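## Task

Using exactly three rods, none of them blue, lay a straight end-to-end line whose total length equals the turquoise rod (10 cm). Colour gives length in cm: blue 1, magenta 2, grey 3, orange 4, lime 5, purple 6, red 7, green 8, pink 9, turquoise 10. All three rods must lie flat with their ends touching or nearly touching. Build no second train. Keep every rod outside the train at least one rod-width away from it. The train must stay in place on its own, not held by the robot. At the end, open the grippers and move them away.

## Robot and tools

Robot: two six-joint arms, left_arm and right_arm, each with a two-finger parallel gripper. The names are labels only and do not refer to sides of any camera image. Bases in the scene frame: left_arm at (+0.022, +0.527, 0), right_arm at (+0.018, -0.451, 0), both turned only slightly about z.

Scene frame: origin on the table top midway between the arms, +x out over the table, +z up, left_arm on the +y side. All positions are in metres, all orientations are quaternions written w first (qw, qx, qy, qz).

Gripper frame: fingers point along the gripper's +z and close along its x axis. The reported end_effector_position is the point midway between the pads; fingertips extend 17.5 mm past it. A flat plate sticks out roughly 9 cm toward the gripper's -y, so keep it clear of rods and table.

The 20-number row (used by execute_actions and move): one flat list covering both arms. Numbers 1-10 are left_arm: x, y, z, qw, qx, qy, qz, then gripper position, force_limit, speed. Numbers 11-20 are the same ten for right_arm. x, y, z and the quaternion are an absolute target pose for that gripper in the scene frame, not an offset. A target may not lie more than 0.6 m from the arm's last reported position along any gripper axis, or the call is refused. Every step the controller clips the commanded pose to 70 mm and 16 degrees from the measured pose, favouring position over orientation. To hold an arm still, resend its last reported pose and its gripper's current three numbers; a 0 in the gripper fields is a real command, not a blank. To keep a fixed orientation, resend the same quaternion each time rather than the drifted reported one.

Gripper numbers, each from -1 to +1: position +1 means fully open (50 mm), about -0.65 means pads meet; send -1 to grasp, closing until the object stops the fingers. force_limit: roughly 20 N per pad at -1, 102 N at 0, 185 N at +1 (actual can be ~17% higher). speed: 20 mm/s at -1, 85 at 0, 150 at +1. New force or speed only applies after a position change of at least 0.01. object_status: 0 moving, 1 blocked while opening, 2 blocked while closing (a grip), 3 reached target or pads met (usually nothing held). Confirm a grasp by seeing 2. Opening in counts: roughly (250 - position_measured) x 0.202 mm.

Tools:
execute_actions {actions: [...], pictures}: an empty list just reports state. One action {rows: [[20 numbers], ...], steps} plays up to 15 control steps of 1/30 s, one row per step, repeating the final row. A wait {steps: n} (max 300) sends nothing and counts from the previous result, including reply time.
move {target: [20 numbers], speed}: straight-line motion of both grippers toward their target poses, finishing together, 0.5 to 10 s long. speed is m/s, 0.002 to 0.5, default 0.25; rotation is capped at twice that in rad/s. Gripper numbers are sent at the start. It does not avoid obstacles or the other arm. Its result adds a move: line giving the ending (done, off_target, moving, held, fault), any limits that acted (paced = target clipped; held = some steps blocked, after which the arm may jump fast), and each gripper's distance from its target.
wait {seconds: 0 to 10}: lets time pass without new commands.
zoom_image {camera, region: [x0, y0, x1, y1]}: enlarges part of the latest image from cam_high, cam_low, cam_left_wrist or cam_right_wrist (all 896x504, origin top-left, region up to 504x504).
read_manual {section}: returns only licence text; no motion.
finished_scene {scene}: ends the current scene (1 or 2) permanently, grades it, and gives the next task.

Results: a state line per arm with gripper position, quaternion and linear/angular velocity in the scene frame; printed positions can be off, more so at long reach. Hand target shows where the controller is currently driving each gripper. HELD marks steps where a clearance check withheld your command; pose unreachable names the arm affected. After an action ends each arm only continues to its last clipped pose, so check the reported pose and send the remainder. Pictures come from the four cameras in the order listed.

Cautions: arms are stiff, so aiming even slightly below a contact (e.g. into the table) can trigger a fault. Torque reaching a joint load limit, or any external force of 144 N, stops that arm for 10 s and cancels the rest of the call. Approach slowly when near contact; faster touches hit harder. Never let the arms collide or press on each other. Do not knock or drop anything off the table, avoid slips, slams and dropped rods. Holding loads heats motors; a MOTOR HOT warning precedes an over-temperature brake stop, so do not hover holding things. Rods may occasionally be tugged or nudged by outside disturbances. Before finishing, release the rods, confirm they lie flat and aligned, and lift the grippers away.

Each tool is called after "Request:" in YAML: its name, and indented under it one key for each argument.

## Session

Request:
execute_actions:
  actions: []

Scene clock: 0.00 s of 5100.00 s.
left_arm: end_effector_position=(+0.8983, +0.1111, +0.3858) position_measured=3 object_status=3 end_effector_quat_wxyz=(+0.308, -0.497, +0.808, -0.068) end_effector_velocity=(-0.000, -0.001, -0.000) end_effector_angular_velocity=(-0.001, -0.000, +0.000) | right_arm: end_effector_position=(+0.1041, -0.0184, +0.3905) position_measured=3 object_status=3 end_effector_quat_wxyz=(+0.139, +0.871, -0.421, -0.211) end_effector_velocity=(+0.001, -0.000, -0.000) end_effector_angular_velocity=(-0.000, -0.001, -0.001)
Joint positions: left_arm=[-0.72   0.459  1.273  0.591  1.091  2.78 ] | right_arm=[ 0.97  -0.102  1.858  0.399  1.707 -2.783]
Joint velocities: left_arm=[-0.001  0.     0.     0.     0.    -0.002] | right_arm=[-0.001  0.    -0.001 -0.001 -0.     0.   ]
Hand target (left_arm): +0.898, +0.111, +0.386; +0.308, -0.497, +0.808, -0.068
Hand target (right_arm): +0.104, -0.018, +0.391; +0.139, +0.871, -0.421, -0.211

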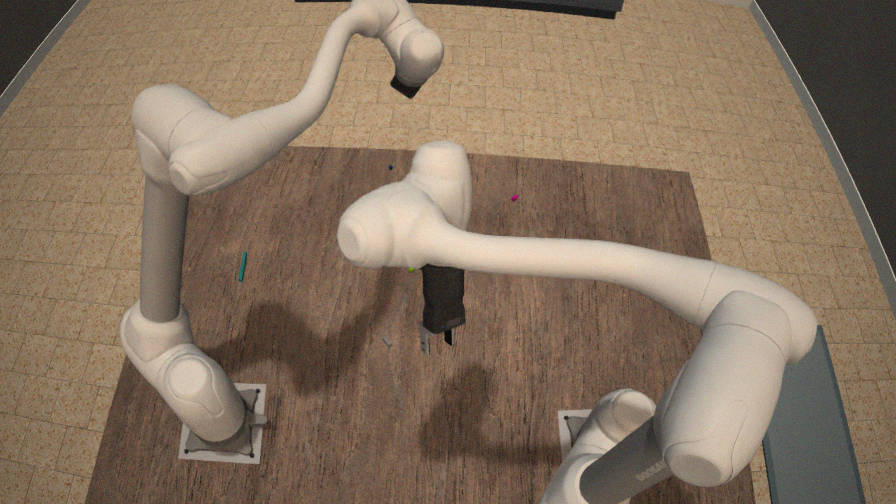

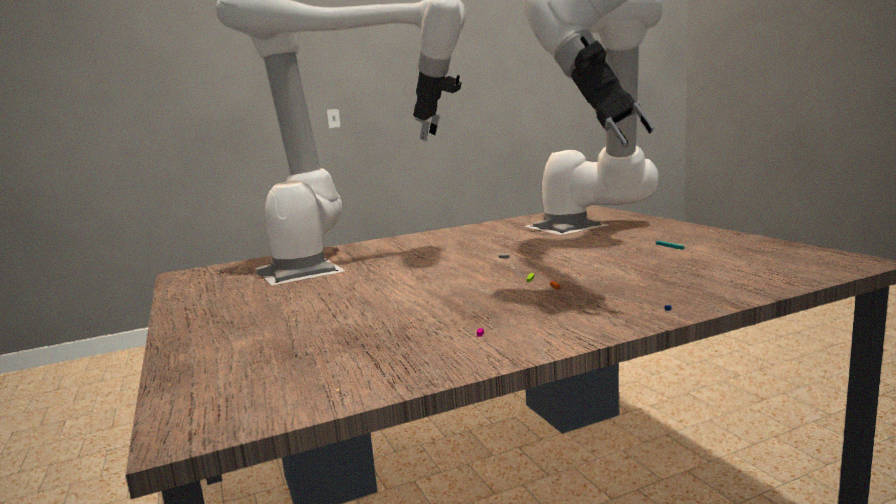

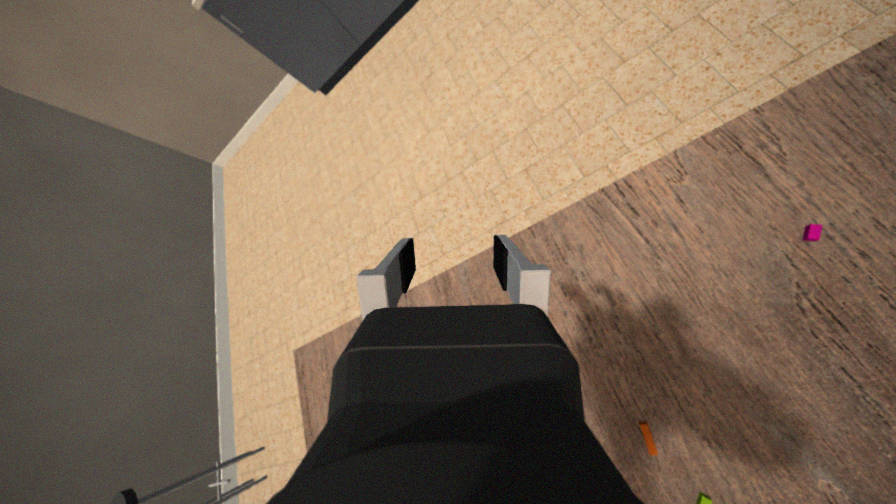

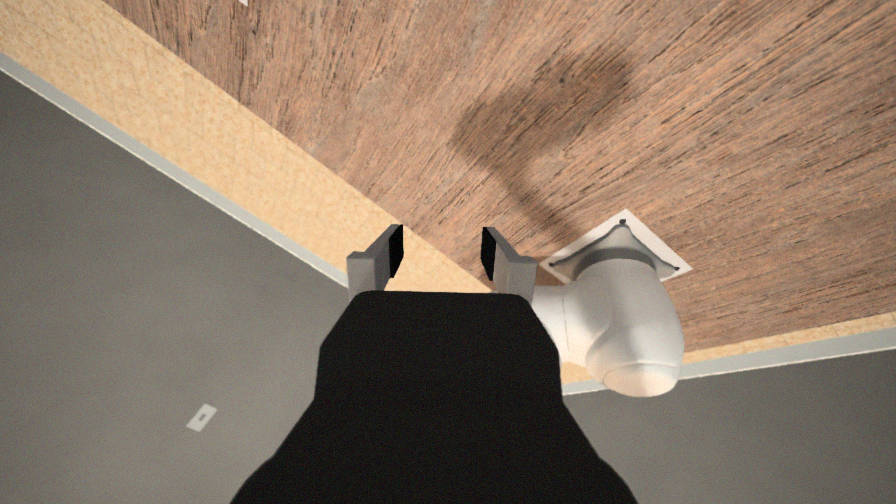

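Request:
zoom_image:
  camera: "cam_low"
  region: [460, 240, 600, 345]

Request:
zoom_image:
  camera: "cam_high"
  region: [360, 250, 460, 360]

Request:
zoom_image:
  camera: "cam_high"
  region: [485, 175, 545, 225]

Request:
zoom_image:
  camera: "cam_left_wrist"
  region: [600, 200, 896, 504]

Region (460, 240, 600, 345) of cam_low's 896x504 image, scaled by 3.600, with more detail than that image has; it fills the top 378 rows of this view, and the rest is white.

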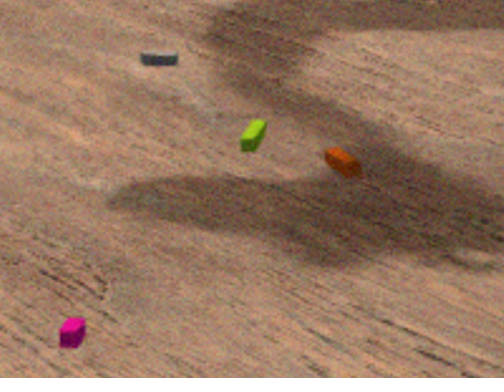

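Region (360, 250, 460, 360) of cam_high's 896x504 image, scaled by 4.582, with more detail than that image has; it fills the left 458 columns of this view, and the rest is white.

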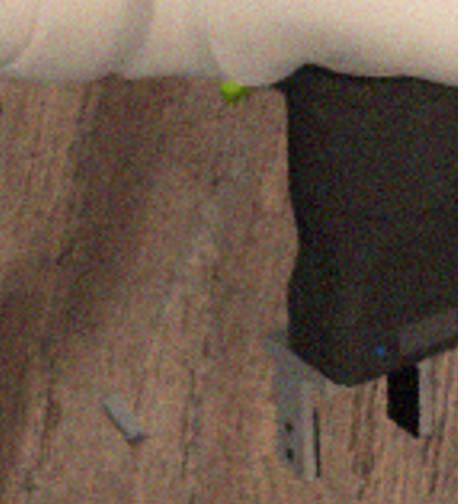

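Region (485, 175, 545, 225) of cam_high's 896x504 image, scaled by 8.400, with more detail than that image has.

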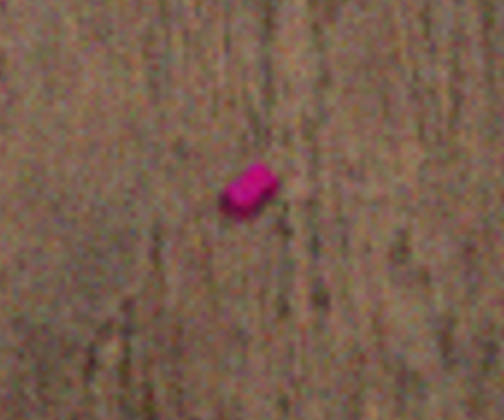

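Region (600, 200, 896, 504) of cam_left_wrist's 896x504 image, scaled by 1.658, with more detail than that image has; it fills the left 491 columns of this view, and the rest is white.

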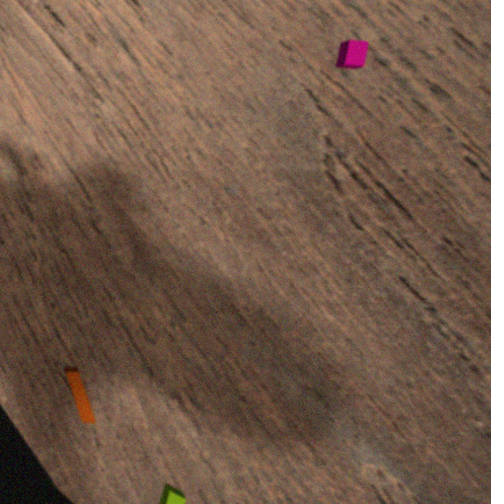

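Request:
move:
  target: [0.62, 0.24, 0.26, 0.1618, -0.7279, 0.6654, -0.0357, 1, -0.5, 0.5, 0.42, -0.28, 0.27, 0.0776, 0.99, 0.0053, -0.1178, 1, -0.5, 0.5]
  speed: 0.5

Request:
move:
  target: [0.296, 0.116, 0.075, 0, -0.8886, 0.4586, 0, 1, -0.5, 0.5, 0.833, -0.2265, 0.095, 0, 0.9026, 0.4305, 0, 1, -0.5, 0.5]
  speed: 0.5

Request:
zoom_image:
  camera: "cam_left_wrist"
  region: [380, 170, 530, 310]

Request:
zoom_image:
  camera: "cam_right_wrist"
  region: [360, 140, 530, 300]

Request:
zoom_image:
  camera: "cam_high"
  region: [380, 210, 460, 290]

Scene clock: 78.67 s of 5100.00 s.
left_arm: end_effector_position=(+0.6201, +0.2393, +0.2597) position_measured=3 object_status=3 end_effector_quat_wxyz=(-0.162, +0.728, -0.665, +0.036) end_effector_velocity=(-0.001, -0.001, -0.001) end_effector_angular_velocity=(+0.001, +0.001, -0.002) | right_arm: end_effector_position=(+0.4194, -0.2804, +0.2702) position_measured=3 object_status=3 end_effector_quat_wxyz=(+0.078, +0.990, +0.005, -0.118) end_effector_velocity=(+0.000, -0.000, -0.000) end_effector_angular_velocity=(+0.001, +0.001, -0.001)
Joint positions: left_arm=[-0.754  0.146  1.841  0.362  1.085  2.222] | right_arm=[ 0.251 -0.015  1.965 -0.076  1.467 -4.385]
Joint velocities: left_arm=[-0.002  0.001  0.    -0.     0.     0.   ] | right_arm=[-0.001  0.001 -0.     0.001 -0.    -0.   ]
Hand target (left_arm): +0.620, +0.239, +0.260; -0.162, +0.728, -0.665, +0.036
Hand target (right_arm): +0.419, -0.280, +0.270; +0.078, +0.990, +0.005, -0.118
Off the commanded pose (left_arm): 0.001 m, 0 deg.
Off the commanded pose (right_arm): 0.001 m, 0 deg.
After step 90, 74.13 s passed at rest.
move: done; limits=paced

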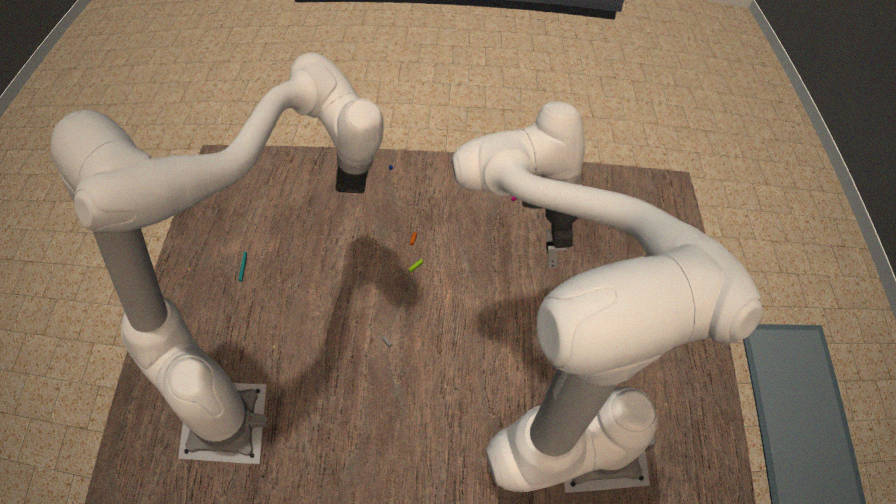

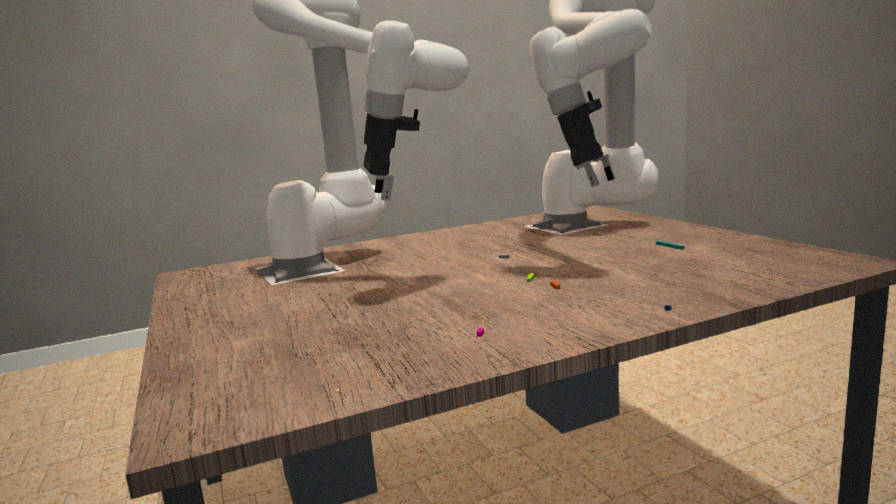

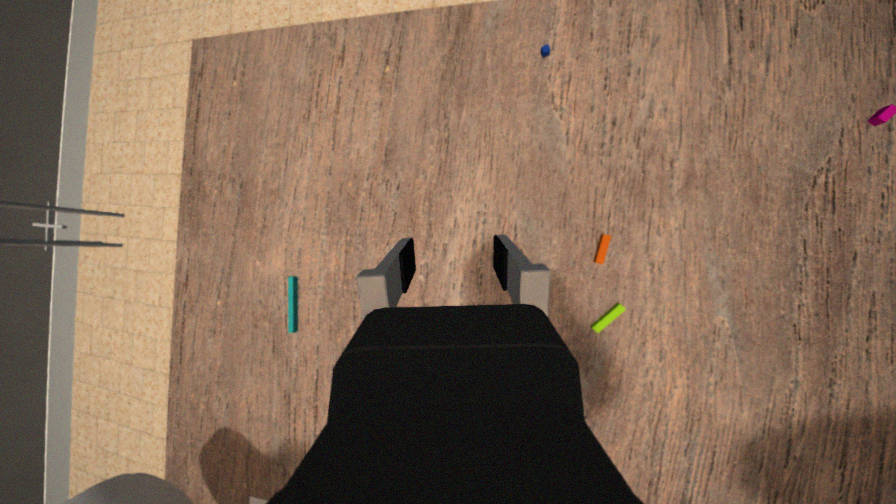

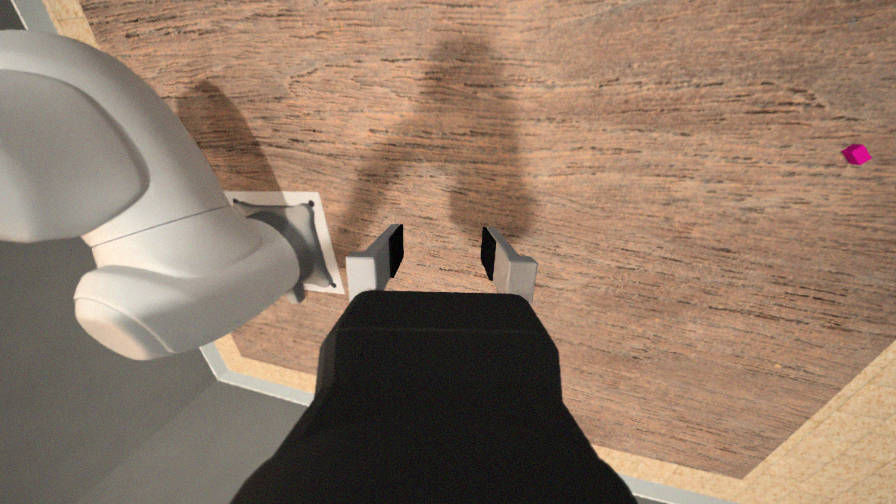

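Scene clock: 80.13 s of 5100.00 s.
left_arm: end_effector_position=(+0.2963, +0.1150, +0.0748) position_measured=3 object_status=3 end_effector_quat_wxyz=(+0.000, +0.889, -0.459, -0.000) end_effector_velocity=(-0.000, -0.000, -0.001) end_effector_angular_velocity=(+0.001, -0.000, -0.002) | right_arm: end_effector_position=(+0.8333, -0.2270, +0.0958) position_measured=3 object_status=3 end_effector_quat_wxyz=(+0.000, +0.903, +0.431, -0.000) end_effector_velocity=(-0.000, -0.000, -0.002) end_effector_angular_velocity=(-0.000, +0.003, +0.000)
Joint positions: left_arm=[-1.187  0.148  2.187 -0.001  0.806  1.421] | right_arm=[ 0.135  0.625  1.421 -0.     1.096 -5.398]
Joint velocities: left_arm=[-0.001  0.001  0.     0.001 -0.001  0.001] | right_arm=[-0.     0.002 -0.     0.001  0.001 -0.001]
Hand target (left_arm): +0.296, +0.115, +0.075; +0.000, +0.889, -0.459, -0.000
Hand target (right_arm): +0.833, -0.227, +0.096; +0.000, +0.903, +0.431, -0.000
Off the commanded pose (left_arm): 0.001 m, 0 deg.
Off the commanded pose (right_arm): 0.001 m, 0 deg.
move: done; limits=paced

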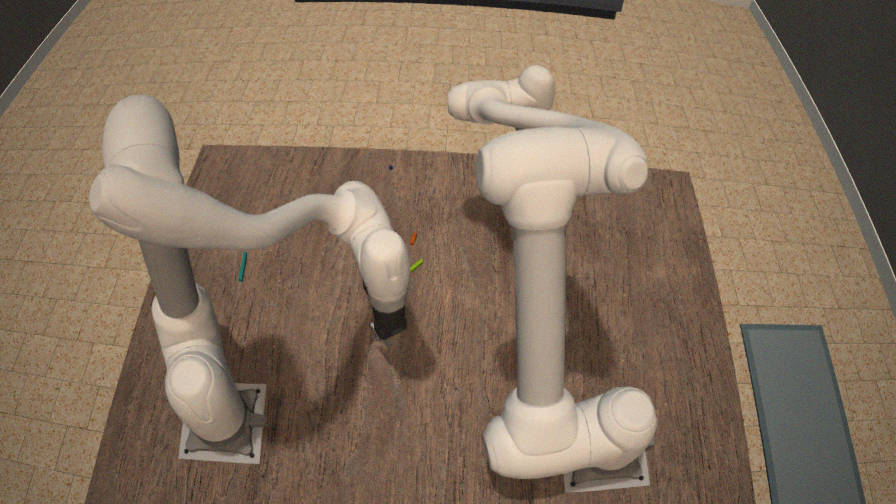

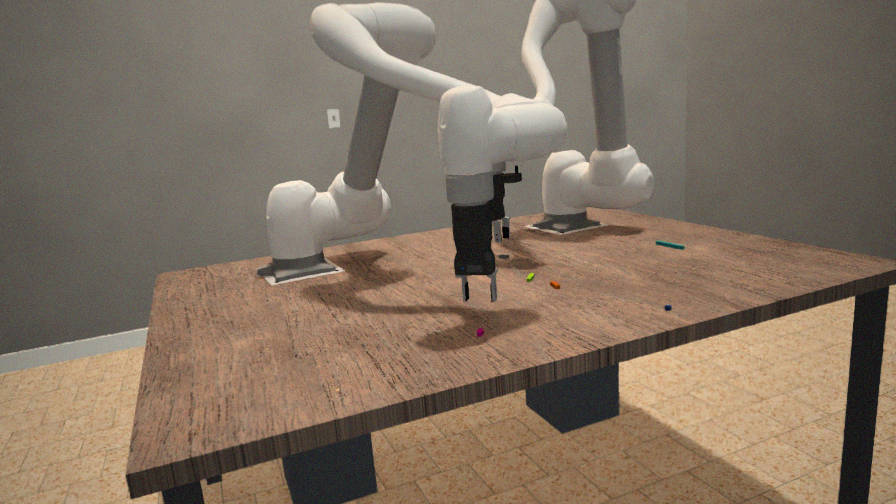

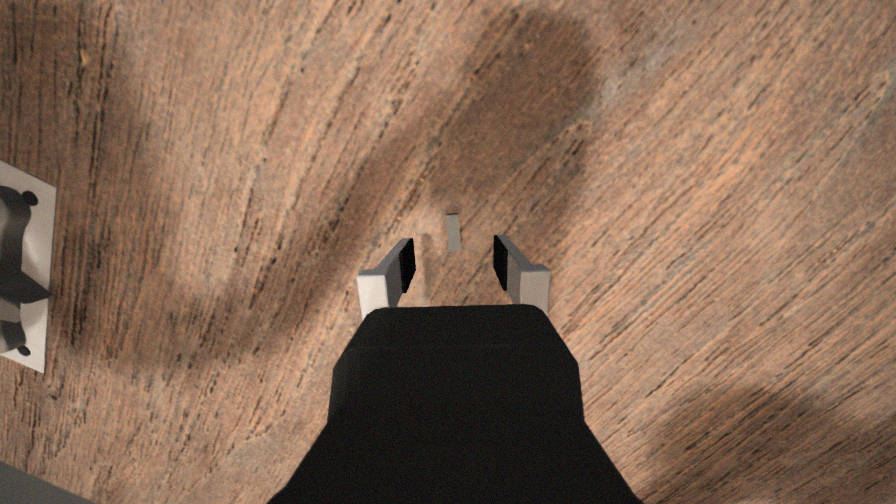

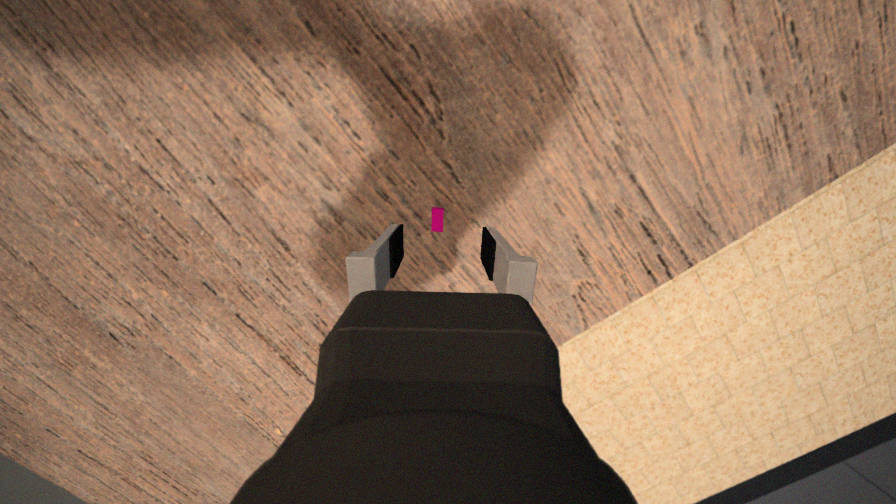

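Region (380, 170, 530, 310) of cam_left_wrist's 896x504 image, scaled by 3.360, with more detail than that image has; it fills the top 470 rows of this view, and the rest is white.

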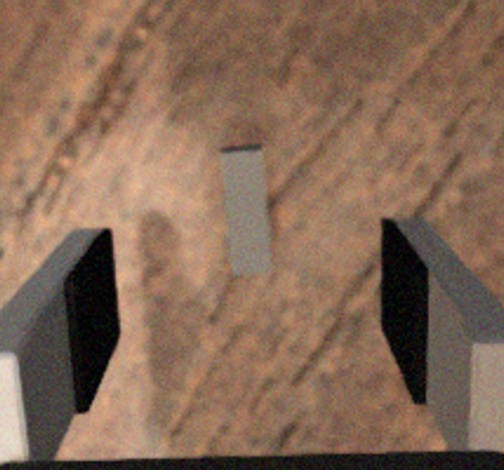

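Region (360, 140, 530, 300) of cam_right_wrist's 896x504 image, scaled by 2.965, with more detail than that image has; it fills the top 474 rows of this view, and the rest is white.

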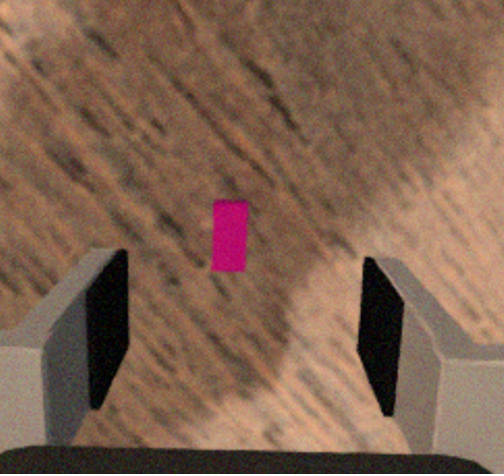

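Region (380, 210, 460, 290) of cam_high's 896x504 image, scaled by 6.300, with more detail than that image has.

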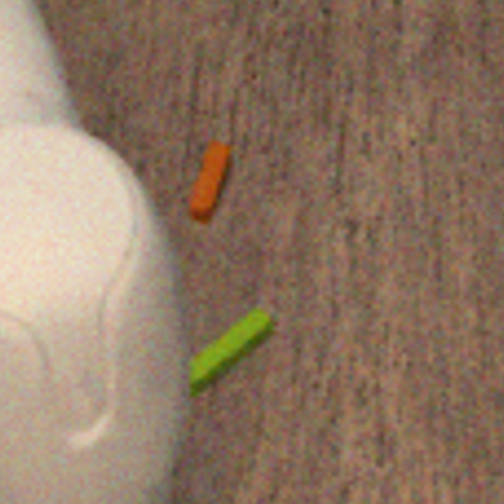

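Request:
move:
  target: [0.2963, 0.115, 0.021, 0, 0.8965, -0.4431, 0, -1, -0.5, -0.77, 0.8312, -0.2317, 0.033, 0, 0.9026, 0.4305, 0, 0.35, -0.5, 0.5]
  speed: 0.1

Request:
move:
  target: [0.305, 0.114, 0.048, 0, 0.8434, -0.5373, 0, -1, -0.5, -0.77, 0.8312, -0.2317, 0.033, 0, 0.9026, 0.4305, 0, 0.35, -0.5, 0.5]
  speed: 0.3

Request:
move:
  target: [0.5133, 0.0933, 0.05, 0, 0.4187, -0.9081, 0, -1, -0.5, -0.77, 0.8312, -0.2317, 0.033, 0, 0.9026, 0.4305, 0, 0.35, -0.5, 0.5]
  speed: 0.5

Request:
zoom_image:
  camera: "cam_left_wrist"
  region: [380, 110, 530, 290]

Request:
zoom_image:
  camera: "cam_right_wrist"
  region: [390, 190, 500, 290]

Request:
zoom_image:
  camera: "cam_low"
  region: [455, 300, 510, 345]

Scene clock: 109.90 s of 5100.00 s.
left_arm: end_effector_position=(+0.2964, +0.1149, +0.0209) position_measured=204 object_status=2 end_effector_quat_wxyz=(-0.000, +0.896, -0.443, +0.000) end_effector_velocity=(+0.000, -0.000, -0.000) end_effector_angular_velocity=(-0.000, +0.000, +0.001) | right_arm: end_effector_position=(+0.8313, -0.2317, +0.0330) position_measured=100 object_status=3 end_effector_quat_wxyz=(-0.000, +0.903, +0.431, +0.000) end_effector_velocity=(+0.000, -0.000, +0.000) end_effector_angular_velocity=(-0.001, -0.000, +0.000)
Joint positions: left_arm=[-1.187  0.229  2.224  0.     0.689  1.385] | right_arm=[ 0.13   0.671  1.468  0.     1.002 -5.403]
Joint velocities: left_arm=[ 0.     0.    -0.    -0.    -0.001 -0.   ] | right_arm=[-0.    -0.    -0.    -0.001  0.    -0.   ]
Hand target (left_arm): +0.296, +0.115, +0.021; -0.000, +0.896, -0.443, +0.000
Hand target (right_arm): +0.831, -0.232, +0.033; -0.000, +0.903, +0.431, +0.000
Off the commanded pose (left_arm): 0.000 m, 0 deg.
Off the commanded pose (right_arm): 0.000 m, 0 deg.
After step 90, 25.37 s passed at rest.
move: done

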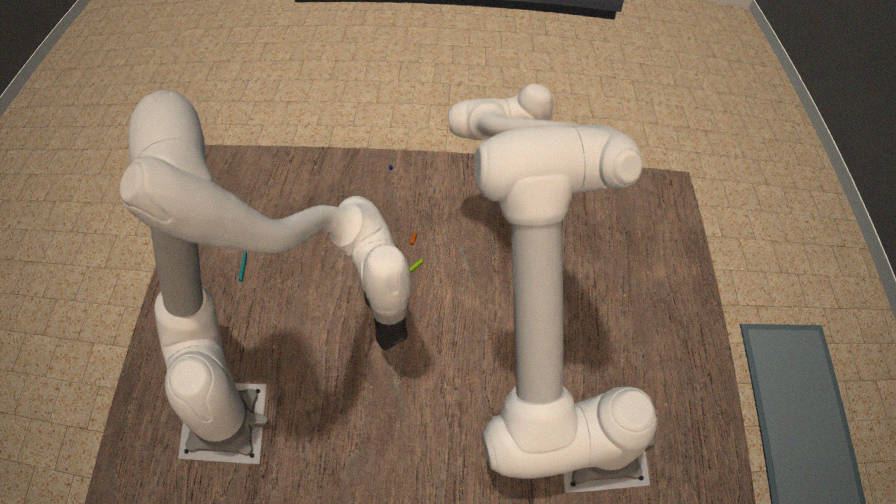

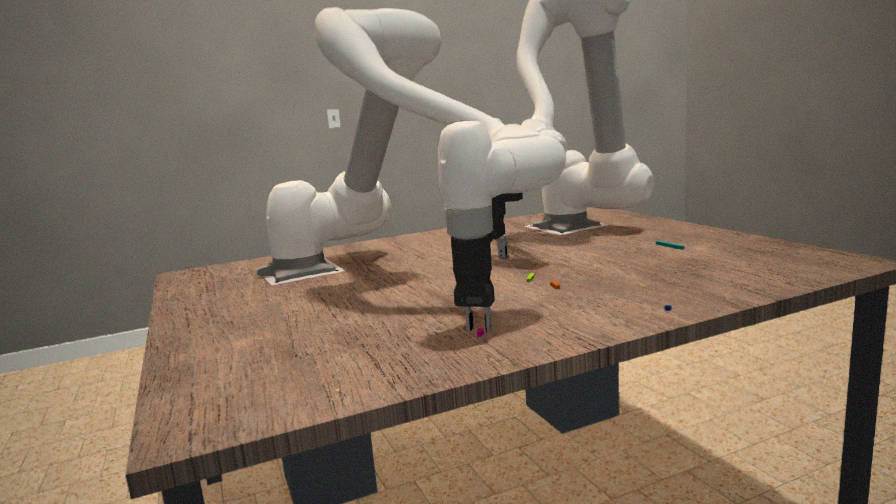

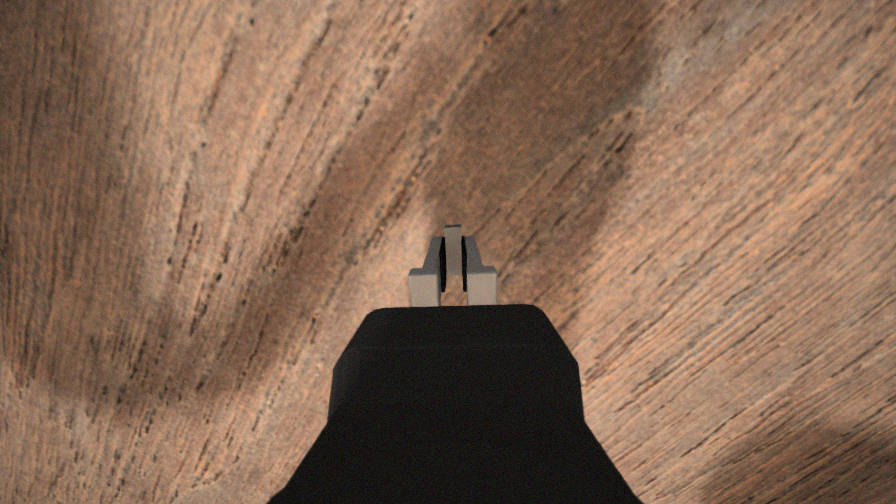

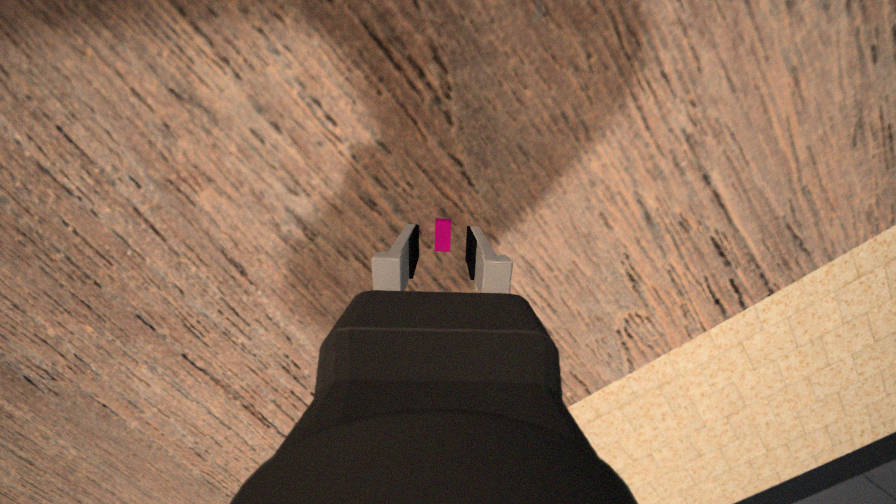

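Scene clock: 110.67 s of 5100.00 s.
left_arm: end_effector_position=(+0.3050, +0.1141, +0.0480) position_measured=204 object_status=2 end_effector_quat_wxyz=(-0.000, +0.843, -0.537, -0.000) end_effector_velocity=(-0.000, -0.000, +0.000) end_effector_angular_velocity=(-0.000, +0.000, -0.000) | right_arm: end_effector_position=(+0.8312, -0.2317, +0.0330) position_measured=100 object_status=3 end_effector_quat_wxyz=(-0.000, +0.903, +0.431, +0.000) end_effector_velocity=(+0.001, +0.001, +0.001) end_effector_angular_velocity=(+0.002, -0.002, -0.000)
Joint positions: left_arm=[-1.173  0.187  2.206  0.     0.748  1.616] | right_arm=[ 0.13   0.671  1.468  0.     1.002 -5.403]
Joint velocities: left_arm=[-0.    -0.    -0.    -0.001  0.001  0.   ] | right_arm=[ 0.001  0.    -0.002  0.001 -0.001 -0.   ]
Hand target (left_arm): +0.305, +0.114, +0.048; +0.000, +0.843, -0.537, -0.000
Hand target (right_arm): +0.831, -0.232, +0.033; -0.000, +0.903, +0.430, +0.000
Off the commanded pose (left_arm): 0.000 m, 0 deg.
Off the commanded pose (right_arm): 0.000 m, 0 deg.
move: done

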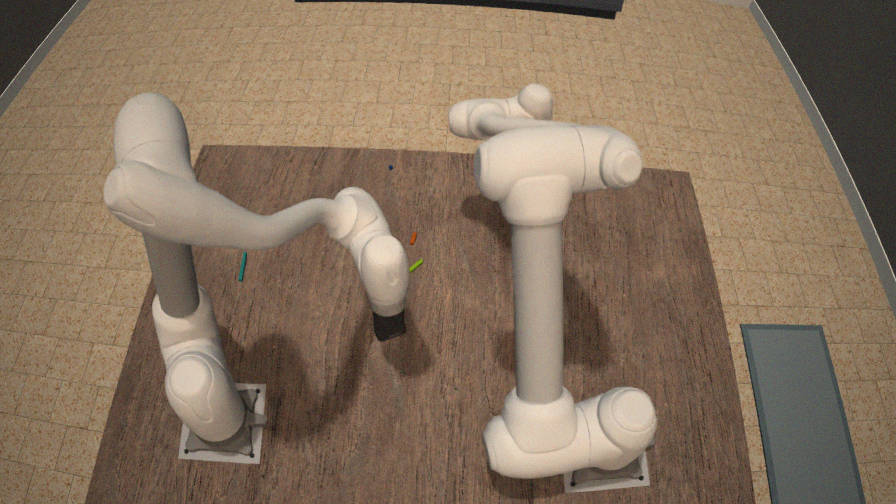

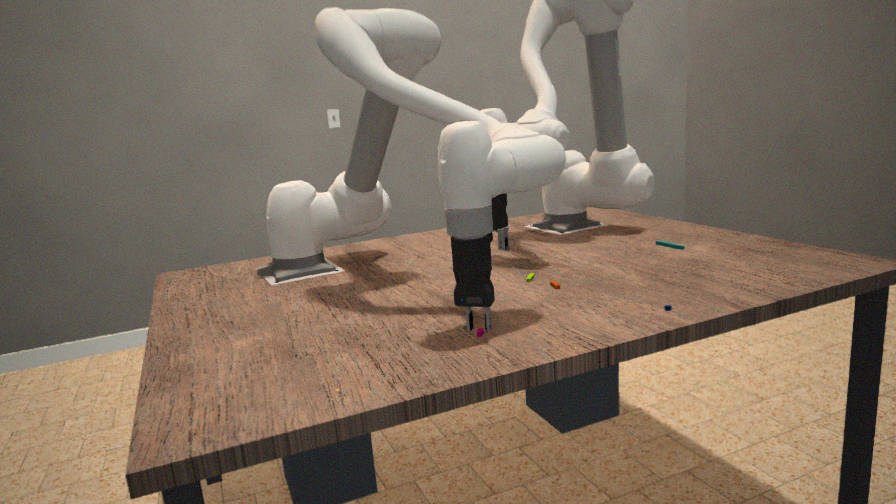

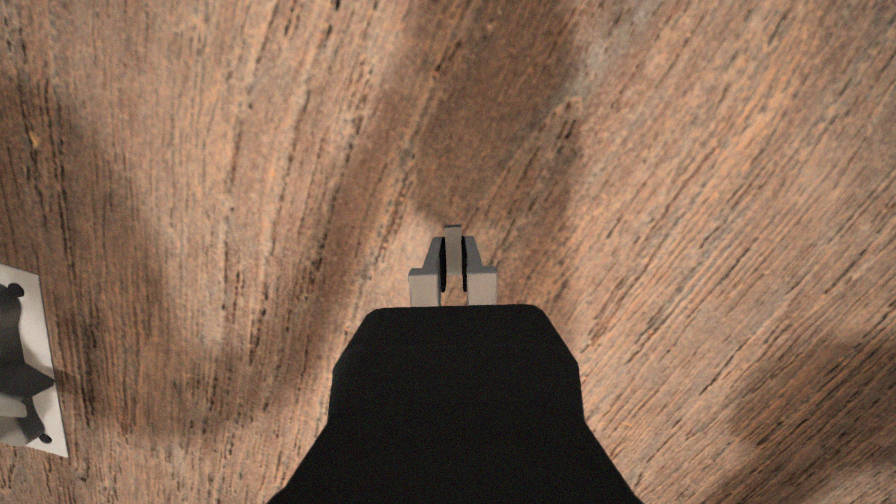

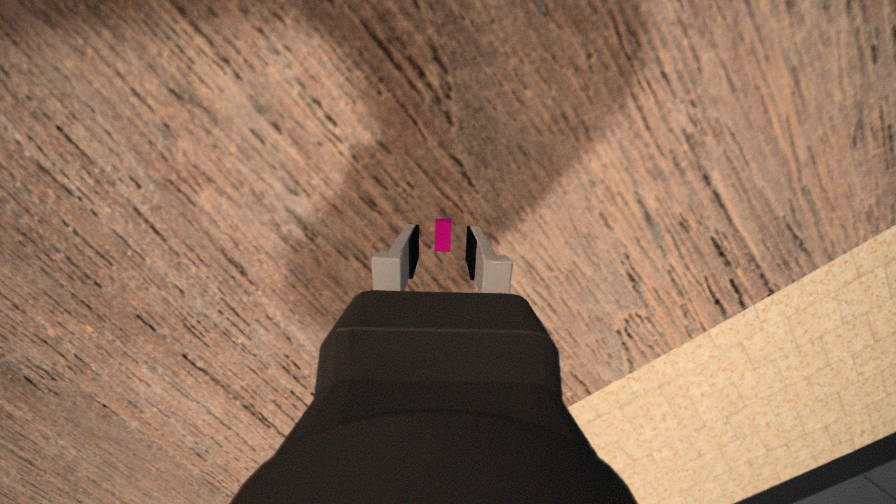

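Scene clock: 112.33 s of 5100.00 s.
left_arm: end_effector_position=(+0.5135, +0.0937, +0.0502) position_measured=204 object_status=2 end_effector_quat_wxyz=(+0.000, -0.419, +0.908, -0.000) end_effector_velocity=(+0.001, -0.000, +0.000) end_effector_angular_velocity=(-0.001, -0.001, -0.001) | right_arm: end_effector_position=(+0.8312, -0.2317, +0.0330) position_measured=100 object_status=3 end_effector_quat_wxyz=(-0.000, +0.903, +0.430, +0.000) end_effector_velocity=(+0.001, -0.001, +0.001) end_effector_angular_velocity=(-0.001, -0.002, +0.000)
Joint positions: left_arm=[-0.862  0.359  1.956  0.     0.826  3.07 ] | right_arm=[ 0.13   0.671  1.468  0.     1.002 -5.403]
Joint velocities: left_arm=[ 0.001 -0.    -0.    -0.001 -0.001  0.002] | right_arm=[-0.001 -0.    -0.001 -0.002 -0.     0.   ]
Hand target (left_arm): +0.514, +0.094, +0.050; +0.000, -0.419, +0.908, -0.000
Hand target (right_arm): +0.831, -0.232, +0.033; -0.000, +0.903, +0.430, -0.000
Off the commanded pose (left_arm): 0.001 m, 0 deg.
Off the commanded pose (right_arm): 0.000 m, 0 deg.
move: done

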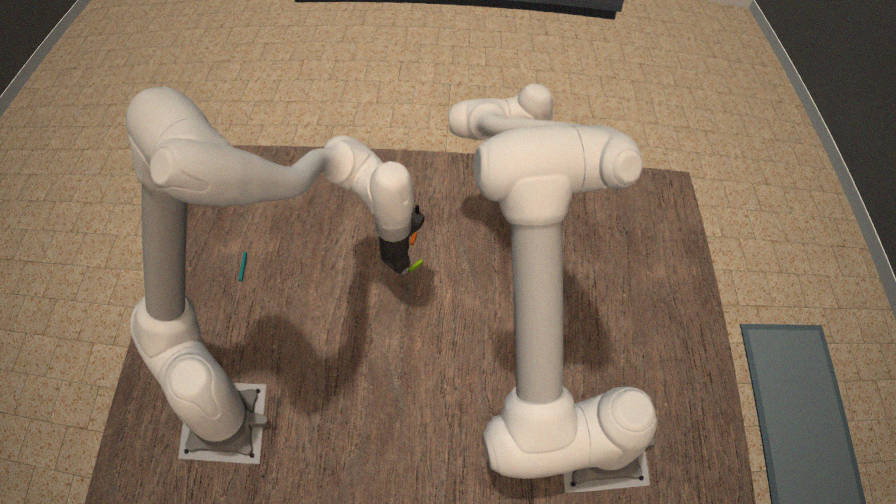

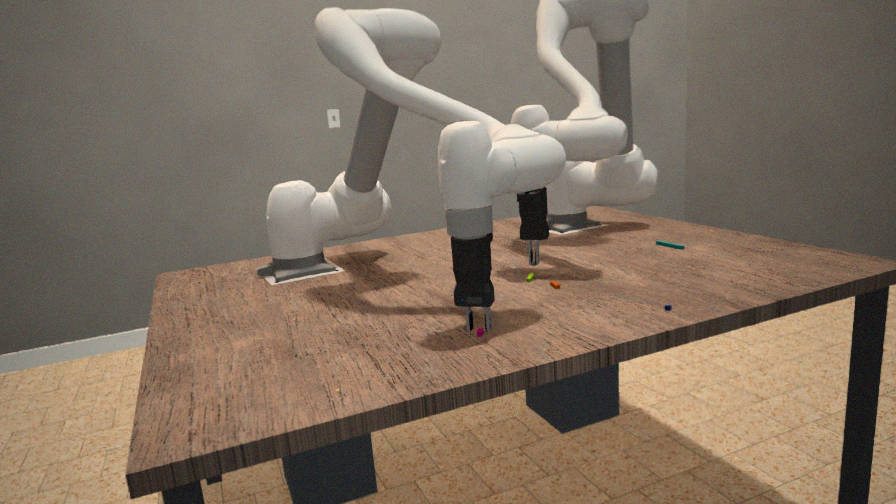

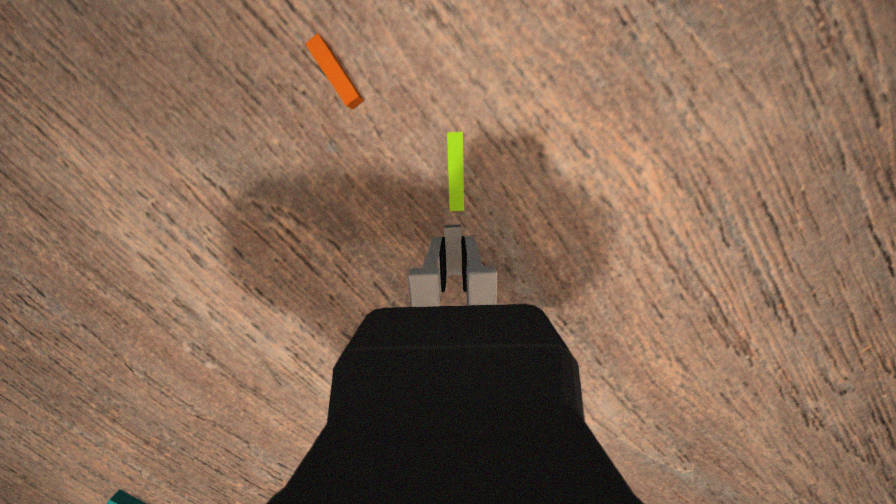

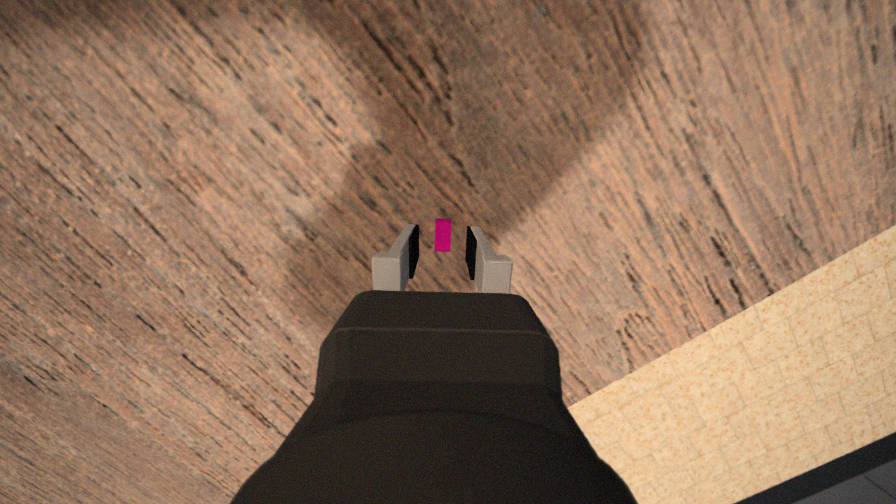

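Region (380, 110, 530, 290) of cam_left_wrist's 896x504 image, scaled by 2.800, with more detail than that image has.

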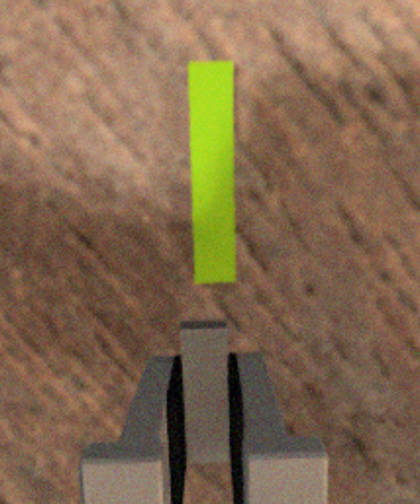

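Region (390, 190, 500, 290) of cam_right_wrist's 896x504 image, scaled by 4.582, with more detail than that image has; it fills the top 458 rows of this view, and the rest is white.

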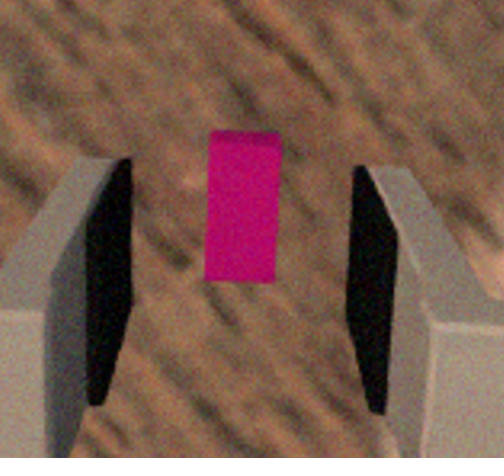

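Region (455, 300, 510, 345) of cam_low's 896x504 image, scaled by 9.164, with more detail than that image has; it fills the top 412 rows of this view, and the rest is white.

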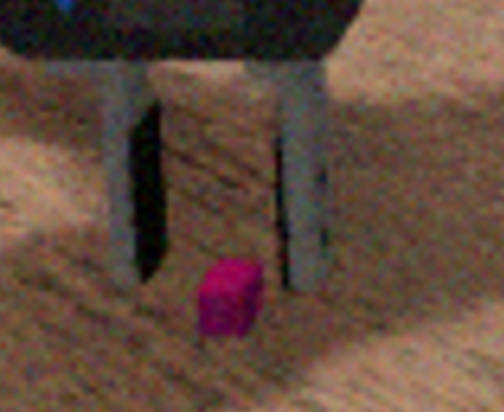

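Request:
zoom_image:
  camera: "cam_left_wrist"
  region: [425, 195, 485, 280]

Request:
zoom_image:
  camera: "cam_left_wrist"
  region: [425, 120, 485, 220]

Request:
zoom_image:
  camera: "cam_low"
  region: [510, 235, 565, 295]

Region (425, 195, 485, 280) of cam_left_wrist's 896x504 image, scaled by 5.929, with more detail than that image has; it fills the left 356 columns of this view, and the rest is white.

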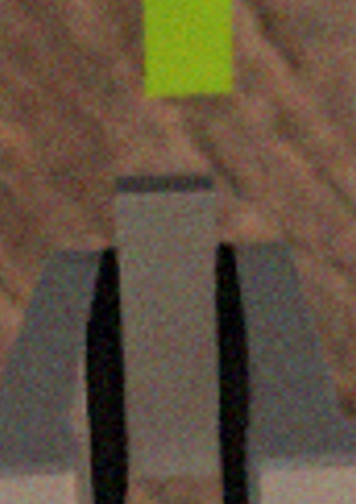

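Region (425, 120, 485, 220) of cam_left_wrist's 896x504 image, scaled by 5.040, with more detail than that image has; it fills the left 302 columns of this view, and the rest is white.

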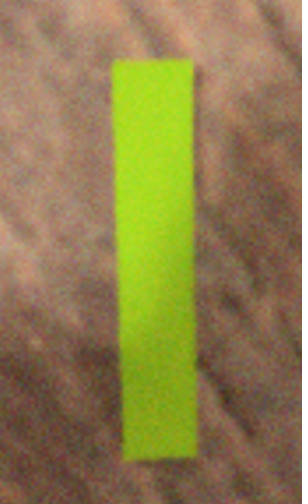

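Region (510, 235, 565, 295) of cam_low's 896x504 image, scaled by 8.400, with more detail than that image has; it fills the left 462 columns of this view, and the rest is white.

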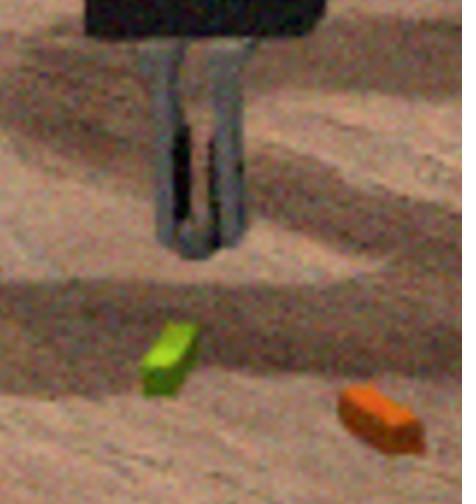

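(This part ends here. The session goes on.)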